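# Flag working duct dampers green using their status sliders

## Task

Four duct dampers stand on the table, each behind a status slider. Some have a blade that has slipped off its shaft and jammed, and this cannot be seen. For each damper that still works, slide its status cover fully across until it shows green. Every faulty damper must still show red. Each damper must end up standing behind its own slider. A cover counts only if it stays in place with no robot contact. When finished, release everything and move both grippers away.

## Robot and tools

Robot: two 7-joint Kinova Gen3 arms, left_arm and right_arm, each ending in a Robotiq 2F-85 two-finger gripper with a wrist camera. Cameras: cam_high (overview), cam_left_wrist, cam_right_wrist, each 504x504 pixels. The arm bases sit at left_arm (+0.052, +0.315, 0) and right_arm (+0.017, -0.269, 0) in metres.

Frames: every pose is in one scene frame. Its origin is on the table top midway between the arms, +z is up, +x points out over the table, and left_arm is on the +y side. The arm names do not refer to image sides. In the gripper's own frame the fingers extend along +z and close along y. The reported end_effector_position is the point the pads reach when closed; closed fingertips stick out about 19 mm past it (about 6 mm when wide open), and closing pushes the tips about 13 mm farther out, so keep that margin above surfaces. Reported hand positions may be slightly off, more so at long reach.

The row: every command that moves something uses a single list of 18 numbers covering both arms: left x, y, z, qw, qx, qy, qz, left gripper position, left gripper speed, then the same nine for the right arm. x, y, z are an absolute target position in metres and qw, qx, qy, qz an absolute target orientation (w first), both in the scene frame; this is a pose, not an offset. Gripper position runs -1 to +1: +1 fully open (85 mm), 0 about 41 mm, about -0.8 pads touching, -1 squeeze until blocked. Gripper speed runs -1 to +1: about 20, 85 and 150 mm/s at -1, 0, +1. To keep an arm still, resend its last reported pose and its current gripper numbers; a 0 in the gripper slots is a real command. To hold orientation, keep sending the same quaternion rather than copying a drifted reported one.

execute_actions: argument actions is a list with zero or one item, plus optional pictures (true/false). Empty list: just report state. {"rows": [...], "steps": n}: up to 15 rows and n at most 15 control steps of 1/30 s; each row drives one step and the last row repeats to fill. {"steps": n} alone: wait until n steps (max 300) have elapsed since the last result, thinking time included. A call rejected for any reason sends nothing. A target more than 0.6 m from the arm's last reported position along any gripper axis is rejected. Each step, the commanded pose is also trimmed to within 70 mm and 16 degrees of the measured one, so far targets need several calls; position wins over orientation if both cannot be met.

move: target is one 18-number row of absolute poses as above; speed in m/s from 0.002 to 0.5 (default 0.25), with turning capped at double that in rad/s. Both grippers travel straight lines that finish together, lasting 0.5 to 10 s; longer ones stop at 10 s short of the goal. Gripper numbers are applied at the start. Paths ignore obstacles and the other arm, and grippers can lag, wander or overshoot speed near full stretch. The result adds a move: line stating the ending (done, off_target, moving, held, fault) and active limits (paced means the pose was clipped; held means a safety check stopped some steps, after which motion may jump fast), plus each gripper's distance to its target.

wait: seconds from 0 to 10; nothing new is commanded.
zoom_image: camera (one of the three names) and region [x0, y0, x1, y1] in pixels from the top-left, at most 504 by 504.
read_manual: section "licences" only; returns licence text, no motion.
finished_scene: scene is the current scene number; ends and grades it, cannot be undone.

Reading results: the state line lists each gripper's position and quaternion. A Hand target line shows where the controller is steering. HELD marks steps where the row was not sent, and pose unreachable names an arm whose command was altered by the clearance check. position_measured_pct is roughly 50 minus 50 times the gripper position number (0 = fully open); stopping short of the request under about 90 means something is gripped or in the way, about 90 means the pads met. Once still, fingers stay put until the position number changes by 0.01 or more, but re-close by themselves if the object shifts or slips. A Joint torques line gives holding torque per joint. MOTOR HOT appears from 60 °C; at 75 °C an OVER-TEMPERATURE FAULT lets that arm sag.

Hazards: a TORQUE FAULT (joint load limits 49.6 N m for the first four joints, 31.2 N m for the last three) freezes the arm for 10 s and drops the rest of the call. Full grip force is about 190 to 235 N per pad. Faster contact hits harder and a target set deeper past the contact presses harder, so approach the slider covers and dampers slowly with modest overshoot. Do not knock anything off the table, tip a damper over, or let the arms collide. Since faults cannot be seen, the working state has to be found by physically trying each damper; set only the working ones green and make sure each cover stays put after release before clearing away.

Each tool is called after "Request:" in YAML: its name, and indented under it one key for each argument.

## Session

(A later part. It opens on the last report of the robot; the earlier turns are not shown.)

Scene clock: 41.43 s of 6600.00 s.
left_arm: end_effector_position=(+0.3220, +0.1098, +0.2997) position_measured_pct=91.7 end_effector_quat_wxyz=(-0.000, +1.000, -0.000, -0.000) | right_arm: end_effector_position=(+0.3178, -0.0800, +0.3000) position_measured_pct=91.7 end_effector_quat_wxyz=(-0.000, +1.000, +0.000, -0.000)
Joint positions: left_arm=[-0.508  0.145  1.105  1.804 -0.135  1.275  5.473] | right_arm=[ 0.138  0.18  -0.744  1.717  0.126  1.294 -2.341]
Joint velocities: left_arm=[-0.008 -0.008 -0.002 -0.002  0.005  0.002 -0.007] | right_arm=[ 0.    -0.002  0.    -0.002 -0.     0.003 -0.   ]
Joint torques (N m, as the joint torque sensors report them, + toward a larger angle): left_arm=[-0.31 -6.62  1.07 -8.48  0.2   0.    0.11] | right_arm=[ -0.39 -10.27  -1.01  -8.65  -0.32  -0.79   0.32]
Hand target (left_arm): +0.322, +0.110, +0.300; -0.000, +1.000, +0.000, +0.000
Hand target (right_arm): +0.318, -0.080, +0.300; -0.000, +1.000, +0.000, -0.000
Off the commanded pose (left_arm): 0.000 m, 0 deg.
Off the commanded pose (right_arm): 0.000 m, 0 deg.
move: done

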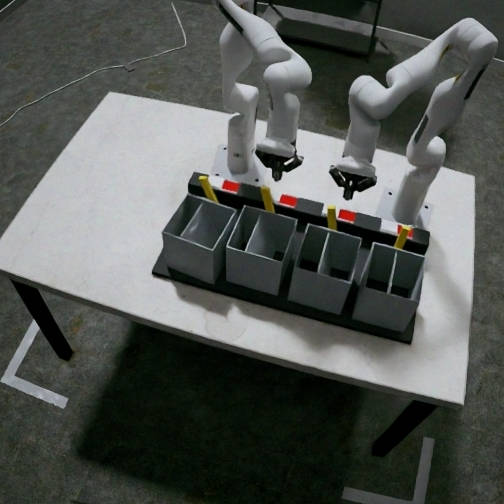

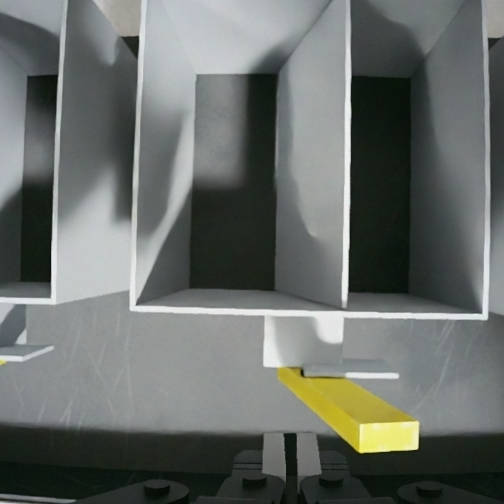

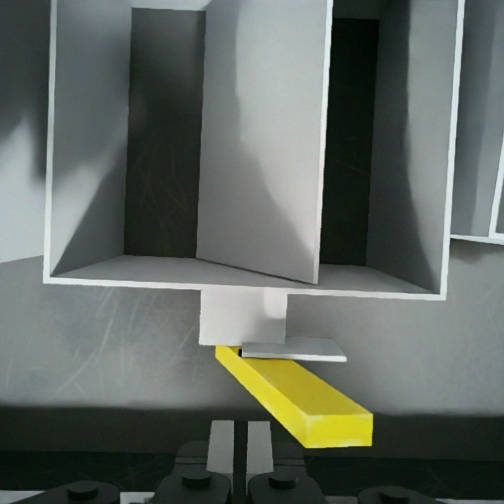

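Now D against C, while the left arm does B's slider.

Request:
move:
  target: [0.206,0.03,0.27,0,1,0,0,-1,0,0.322,-0.335,0.28,0,1,0,0,-1,0]

Request:
move:
  target: [0.206,0.028,0.108,0,1,0,0,-1,0,0.322,-0.33,0.23,0,1,0,0,-1,0]
  speed: 0.15

Request:
move:
  target: [0.206,0.092,0.107,0,1,0,0,-1,0,0.32,-0.265,0.236,0,1,0,0,-1,0]
  speed: 0.04

Scene clock: 45.97 s of 6600.00 s.
left_arm: end_effector_position=(+0.2061, +0.0305, +0.2701) position_measured_pct=91.7 end_effector_quat_wxyz=(+0.000, +1.000, +0.000, +0.000) | right_arm: end_effector_position=(+0.3223, -0.3353, +0.2801) position_measured_pct=91.7 end_effector_quat_wxyz=(+0.001, +1.000, +0.000, +0.001)
Joint positions: left_arm=[-0.182  0.145  1.204  1.919 -0.147  1.173  5.917] | right_arm=[ 0.653  0.056 -0.402  1.888  0.024  1.2   -1.466]
Joint velocities: left_arm=[ 0.01   0.009  0.003 -0.003 -0.008  0.003  0.008] | right_arm=[ 0.003  0.003  0.004 -0.001 -0.001  0.     0.005]
Joint torques (N m, as the joint torque sensors report them, + toward a larger angle): left_arm=[-0.72 -5.04  0.63 -8.33  0.25  0.06  0.05] | right_arm=[ 0.43 -8.93 -0.45 -9.14 -0.33 -0.31  0.46]
Hand target (left_arm): +0.206, +0.030, +0.270; +0.000, +1.000, -0.000, -0.000
Hand target (right_arm): +0.322, -0.335, +0.280; +0.000, +1.000, +0.000, +0.001
Off the commanded pose (left_arm): 0.001 m, 0 deg.
Off the commanded pose (right_arm): 0.000 m, 0 deg.
move: done

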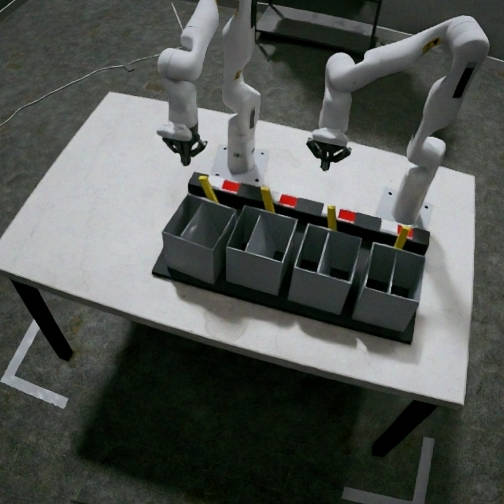

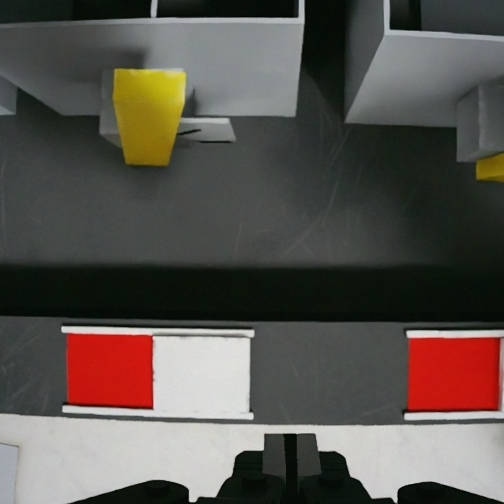

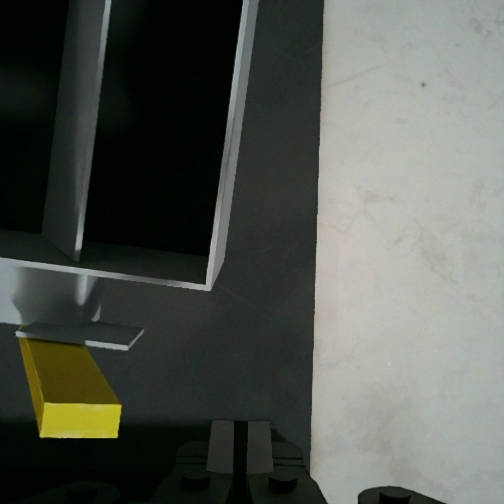

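Scene clock: 47.60 s of 6600.00 s.
left_arm: end_effector_position=(+0.2058, +0.0280, +0.1084) position_measured_pct=91.7 end_effector_quat_wxyz=(+0.001, +1.000, -0.000, -0.001) | right_arm: end_effector_position=(+0.3221, -0.3301, +0.2300) position_measured_pct=91.7 end_effector_quat_wxyz=(+0.000, +1.000, -0.000, -0.000)
Joint positions: left_arm=[ 0.219  0.498  0.895  2.205 -0.611  0.704  6.38 ] | right_arm=[ 0.632  0.114 -0.415  2.005  0.054  1.033 -1.518]
Joint velocities: left_arm=[ 0.011  0.004 -0.001  0.    -0.003 -0.001  0.004] | right_arm=[-0.     0.    -0.     0.001  0.001 -0.     0.001]
Joint torques (N m, as the joint torque sensors report them, + toward a larger angle): left_arm=[ -0.37 -11.43   2.86  -5.09   0.1    0.01   0.05] | right_arm=[-0.34 -9.61 -0.17 -8.01 -0.58 -0.37  0.05]
Hand target (left_arm): +0.205, +0.028, +0.108; +0.001, +1.000, -0.000, -0.001
Hand target (right_arm): +0.322, -0.330, +0.230; +0.000, +1.000, -0.000, -0.000
Off the commanded pose (left_arm): 0.001 m, 0 deg.
Off the commanded pose (right_arm): 0.000 m, 0 deg.
move: done

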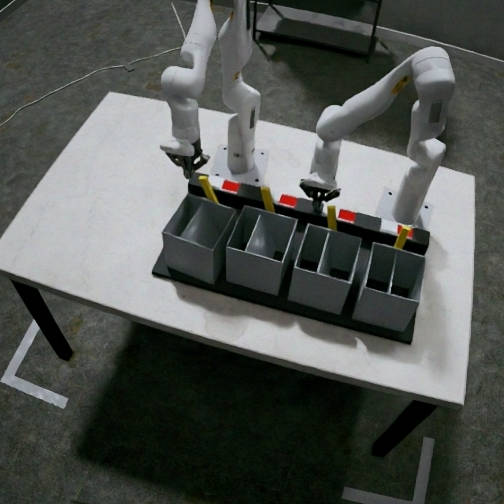

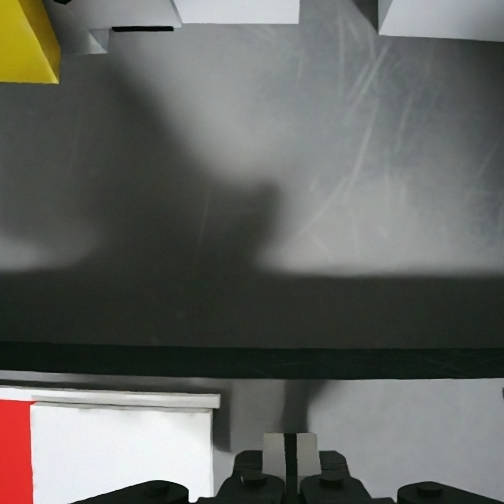

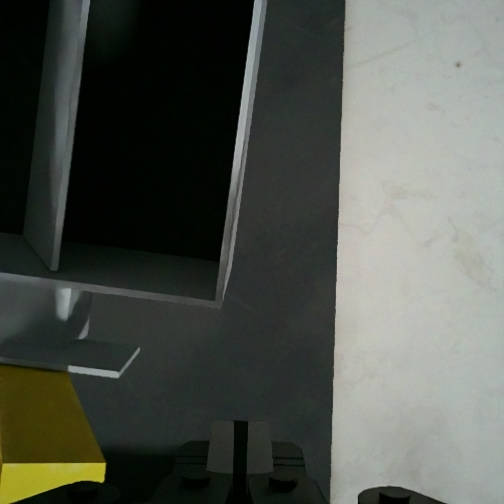

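Scene clock: 49.53 s of 6600.00 s.
left_arm: end_effector_position=(+0.2064, +0.0905, +0.1074) position_measured_pct=91.7 end_effector_quat_wxyz=(+0.001, +1.000, -0.001, +0.001) | right_arm: end_effector_position=(+0.3217, -0.2670, +0.2379) position_measured_pct=91.7 end_effector_quat_wxyz=(+0.002, +1.000, -0.002, +0.003)
Joint positions: left_arm=[ 0.023  0.406  0.949  2.366 -0.592  0.612  6.272] | right_arm=[ 0.509  0.088 -0.498  2.006  0.053  1.052 -1.726]
Joint velocities: left_arm=[-0.01  -0.004  0.002  0.006  0.004 -0.003 -0.006] | right_arm=[-0.003 -0.001 -0.006 -0.001  0.002  0.001 -0.008]
Joint torques (N m, as the joint torque sensors report them, + toward a larger angle): left_arm=[-0.93 -8.76  1.47 -3.09 -0.29  0.32 -0.16] | right_arm=[-2.23 -5.75 -1.87 -5.77 -1.85 -0.89  0.28]
Hand target (left_arm): +0.206, +0.092, +0.107; -0.000, +1.000, -0.000, +0.000
Hand target (right_arm): +0.320, -0.265, +0.236; -0.000, +1.000, +0.000, -0.000
Off the commanded pose (left_arm): 0.002 m, 0 deg.
Off the commanded pose (right_arm): 0.003 m, 0 deg.
move: done

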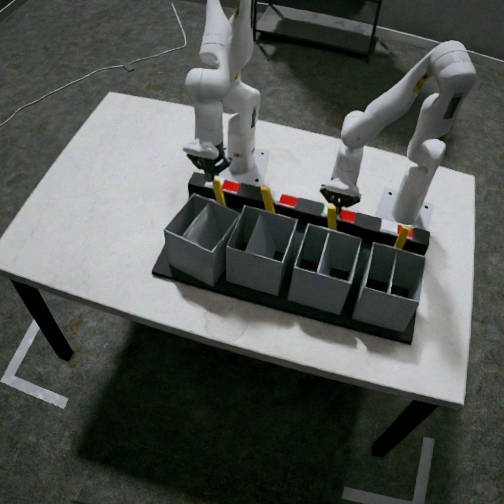

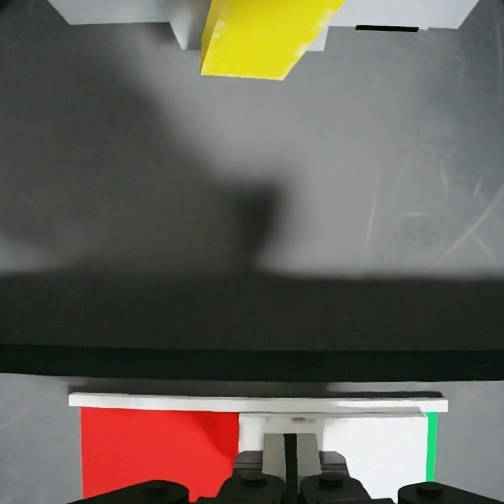

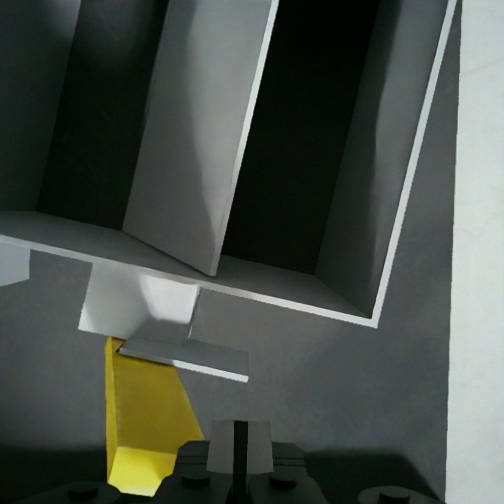

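Request:
move:
  target: [0.206,0.08,0.12,0,1,0,0,-1,0,0.325,-0.27,0.285,0,1,0,0,-1,0]

Request:
move:
  target: [0.206,0.03,0.118,0,1,0,0,-1,0,0.33,-0.2,0.28,0,1,0,0,-1,0]

Request:
move:
  target: [0.206,0.03,0.103,0,1,0,0,-1,0,0.33,-0.2,0.22,0,1,0,0,-1,0]
  speed: 0.15

Request:
move:
  target: [0.206,0.097,0.103,0,1,0,0,-1,0,0.32,-0.268,0.22,0,1,0,0,-1,0]
  speed: 0.04

Request:
move:
  target: [0.2,0.085,0.28,0,1,0,0,-1,0,0.31,-0.25,0.33,0,1,0,0,-1,0]

Scene clock: 56.10 s of 6600.00 s.
left_arm: end_effector_position=(+0.2060, +0.0800, +0.1199) position_measured_pct=91.7 end_effector_quat_wxyz=(-0.000, +1.000, -0.000, +0.000) | right_arm: end_effector_position=(+0.3249, -0.2699, +0.2849) position_measured_pct=91.7 end_effector_quat_wxyz=(-0.000, +1.000, +0.000, -0.000)
Joint positions: left_arm=[ 0.014  0.393  0.99   2.321 -0.542  0.67   6.248] | right_arm=[ 0.529  0.046 -0.487  1.883  0.023  1.218 -1.675]
Joint velocities: left_arm=[-0.001 -0.     0.001 -0.001  0.001  0.001 -0.001] | right_arm=[ 0.001 -0.     0.001 -0.004 -0.001  0.005 -0.001]
Joint torques (N m, as the joint torque sensors report them, + toward a larger angle): left_arm=[-0.62 -8.93  1.63 -4.69  0.15  0.1  -0.23] | right_arm=[-0.59 -8.57 -0.13 -8.52 -0.32 -0.7   0.54]
Hand target (left_arm): +0.206, +0.080, +0.120; -0.000, +1.000, +0.000, +0.000
Hand target (right_arm): +0.325, -0.270, +0.285; -0.000, +1.000, +0.000, +0.000
Off the commanded pose (left_arm): 0.000 m, 0 deg.
Off the commanded pose (right_arm): 0.000 m, 0 deg.
After step 90, 2.73 s passed at rest.
move: done

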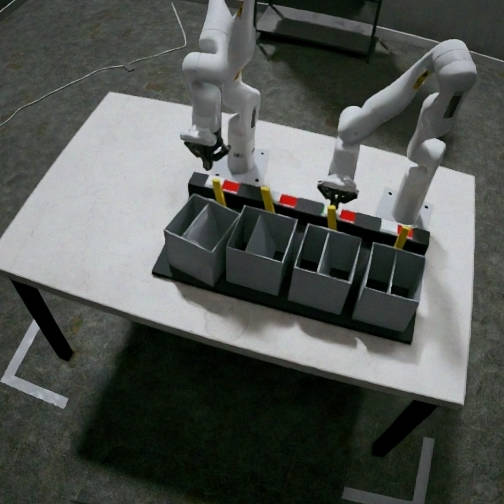

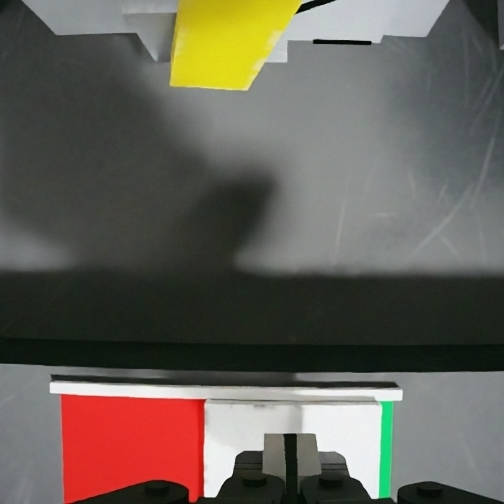

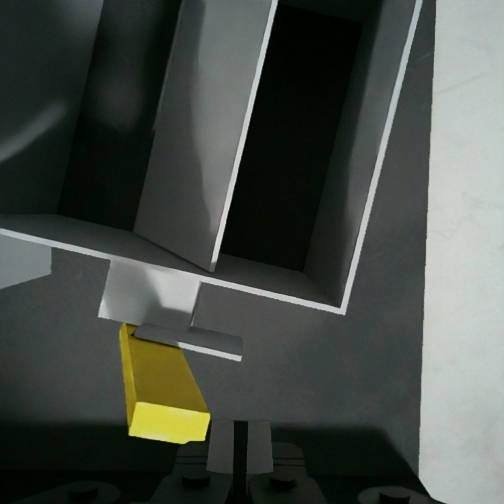

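Scene clock: 57.00 s of 6600.00 s.
left_arm: end_effector_position=(+0.2061, +0.0301, +0.1181) position_measured_pct=91.7 end_effector_quat_wxyz=(+0.000, +1.000, +0.000, +0.000) | right_arm: end_effector_position=(+0.3300, -0.2001, +0.2801) position_measured_pct=91.7 end_effector_quat_wxyz=(-0.000, +1.000, -0.000, -0.000)
Joint positions: left_arm=[ 0.187  0.477  0.928  2.198 -0.583  0.731  6.355] | right_arm=[ 0.39   0.089 -0.59   1.861  0.053  1.207 -1.927]
Joint velocities: left_arm=[ 0.01   0.005  0.    -0.001 -0.001  0.002  0.002] | right_arm=[-0.004  0.004 -0.004 -0.001  0.002  0.    -0.005]
Joint torques (N m, as the joint torque sensors report them, + toward a larger angle): left_arm=[ -0.12 -10.74   2.63  -5.27   0.06   0.22  -0.14] | right_arm=[-0.73 -8.75 -0.52 -8.6   0.13 -0.38  0.09]
Hand target (left_arm): +0.206, +0.030, +0.118; +0.000, +1.000, -0.000, -0.000
Hand target (right_arm): +0.330, -0.200, +0.280; -0.000, +1.000, -0.000, -0.000
Off the commanded pose (left_arm): 0.000 m, 0 deg.
Off the commanded pose (right_arm): 0.000 m, 0 deg.
move: done

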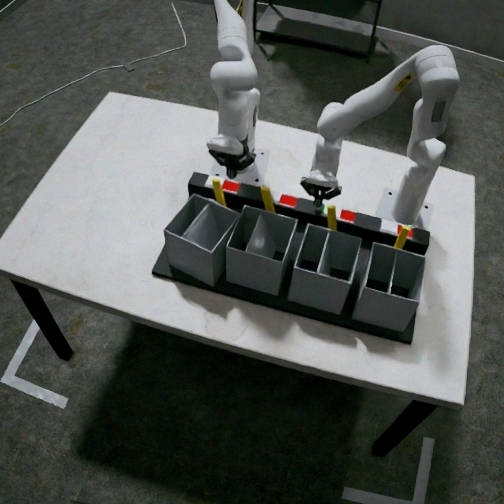

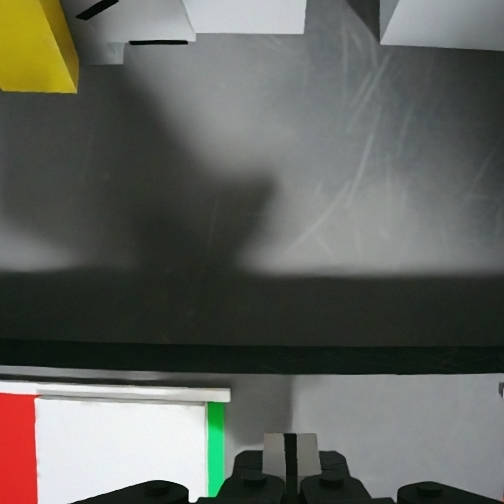

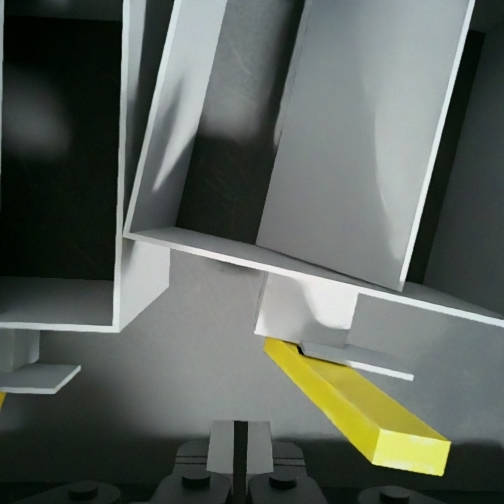

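Scene clock: 57.90 s of 6600.00 s.
left_arm: end_effector_position=(+0.2060, +0.0300, +0.1031) position_measured_pct=91.7 end_effector_quat_wxyz=(+0.000, +1.000, +0.000, -0.000) | right_arm: end_effector_position=(+0.3301, -0.2001, +0.2201) position_measured_pct=91.7 end_effector_quat_wxyz=(+0.000, +1.000, -0.000, +0.000)
Joint positions: left_arm=[ 0.227  0.508  0.882  2.216 -0.633  0.688  6.398] | right_arm=[ 0.364  0.167 -0.594  1.996  0.11   1.01  -1.992]
Joint velocities: left_arm=[ 0.002  0.001  0.001  0.     0.    -0.     0.   ] | right_arm=[-0.002  0.003 -0.001  0.002  0.001 -0.003 -0.003]
Joint torques (N m, as the joint torque sensors report them, + toward a larger angle): left_arm=[ -0.25 -11.3    2.24  -4.55  -0.03   0.16   0.09] | right_arm=[-0.3  -9.62 -0.76 -7.36 -0.48 -0.44  0.31]
Hand target (left_arm): +0.206, +0.030, +0.103; +0.000, +1.000, -0.000, -0.000
Hand target (right_arm): +0.330, -0.200, +0.220; +0.000, +1.000, -0.000, -0.000
Off the commanded pose (left_arm): 0.000 m, 0 deg.
Off the commanded pose (right_arm): 0.000 m, 0 deg.
move: done

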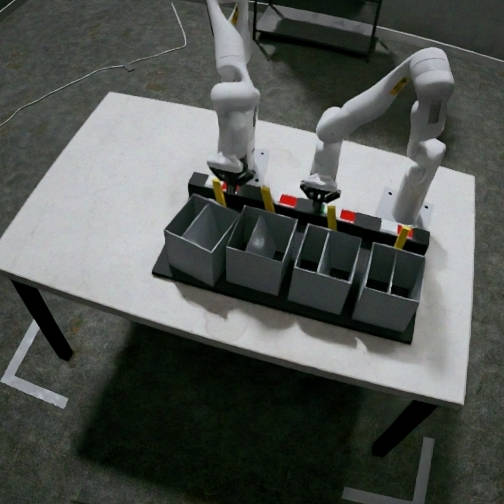

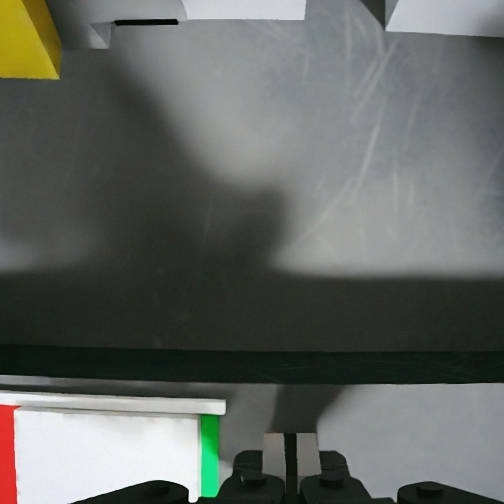

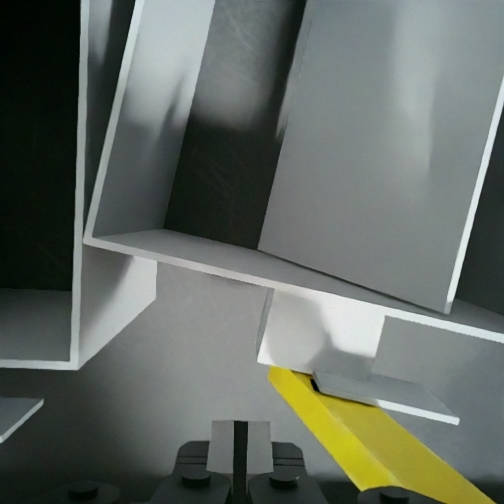

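Scene clock: 59.90 s of 6600.00 s.
left_arm: end_effector_position=(+0.2062, +0.0931, +0.1035) position_measured_pct=91.7 end_effector_quat_wxyz=(+0.004, +1.000, -0.001, +0.000) | right_arm: end_effector_position=(+0.3204, -0.2671, +0.2201) position_measured_pct=91.7 end_effector_quat_wxyz=(-0.000, +1.000, +0.001, +0.001)
Joint positions: left_arm=[ 0.02   0.412  0.941  2.381 -0.613  0.59   6.282] | right_arm=[ 0.525  0.117 -0.521  2.044  0.068  0.996 -1.738]
Joint velocities: left_arm=[-0.009 -0.004  0.003  0.003  0.003 -0.005 -0.007] | right_arm=[ 0.004 -0.002  0.005  0.001 -0.002 -0.001  0.006]
Joint torques (N m, as the joint torque sensors report them, + toward a larger angle): left_arm=[-1.07 -9.43 -0.2  -1.31  0.32  2.05 -0.44] | right_arm=[ 0.24 -9.14  0.31 -6.97 -0.12 -0.01  0.2 ]
Hand target (left_arm): +0.206, +0.097, +0.103; -0.000, +1.000, -0.000, +0.000
Hand target (right_arm): +0.320, -0.268, +0.220; +0.000, +1.000, +0.000, +0.000
Off the commanded pose (left_arm): 0.004 m, 0 deg.
Off the commanded pose (right_arm): 0.001 m, 0 deg.
move: off_target (left_arm)

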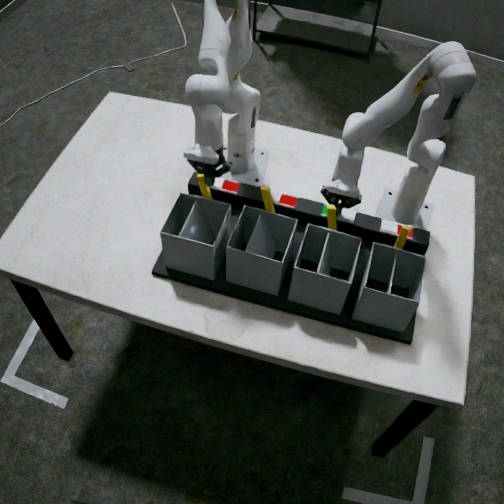

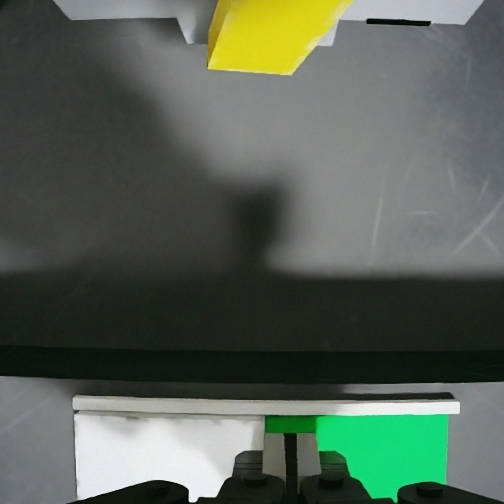

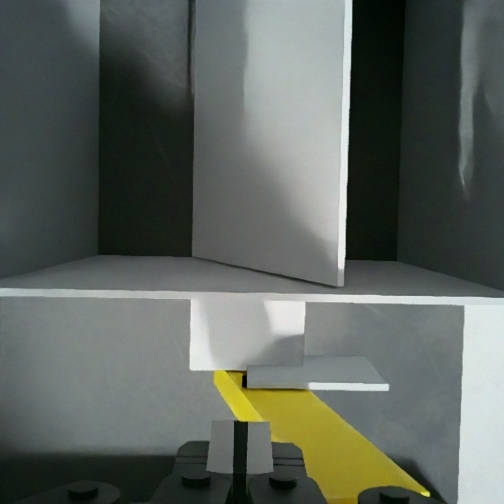

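Scene clock: 61.50 s of 6600.00 s.
left_arm: end_effector_position=(+0.2009, +0.0854, +0.2795) position_measured_pct=91.7 end_effector_quat_wxyz=(-0.001, +1.000, +0.001, +0.000) | right_arm: end_effector_position=(+0.3098, -0.2499, +0.3301) position_measured_pct=91.7 end_effector_quat_wxyz=(-0.000, +1.000, +0.000, +0.000)
Joint positions: left_arm=[-0.391 -0.18   1.023  2.013  0.161  1.228  5.412] | right_arm=[ 0.531 -0.025 -0.523  1.798 -0.013  1.365 -1.698]
Joint velocities: left_arm=[ 0.007 -0.019 -0.015  0.006  0.009 -0.003 -0.015] | right_arm=[-0.    -0.001 -0.    -0.    -0.001  0.    -0.001]
Joint torques (N m, as the joint torque sensors report them, + toward a larger angle): left_arm=[-0.25 -1.09 -1.57 -8.53  0.24  0.05 -0.01] | right_arm=[-0.38 -7.26  0.35 -9.09 -0.7  -0.38  0.24]
Hand target (left_arm): +0.201, +0.085, +0.280; -0.001, +1.000, +0.001, +0.001
Hand target (right_arm): +0.310, -0.250, +0.330; -0.000, +1.000, +0.000, +0.000
Off the commanded pose (left_arm): 0.001 m, 0 deg.
Off the commanded pose (right_arm): 0.000 m, 0 deg.
move: done

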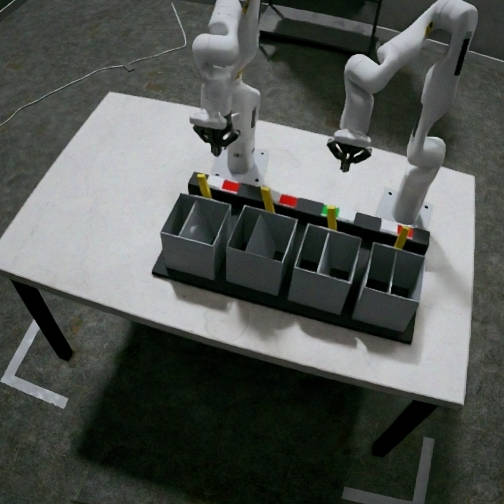

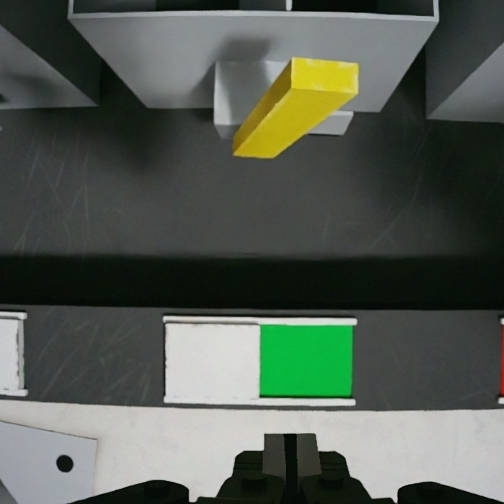

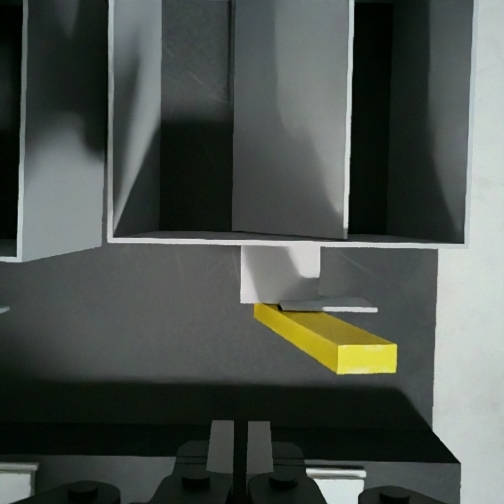

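Request:
finished_scene:
  scene: 2

The scene is finished: the task was done.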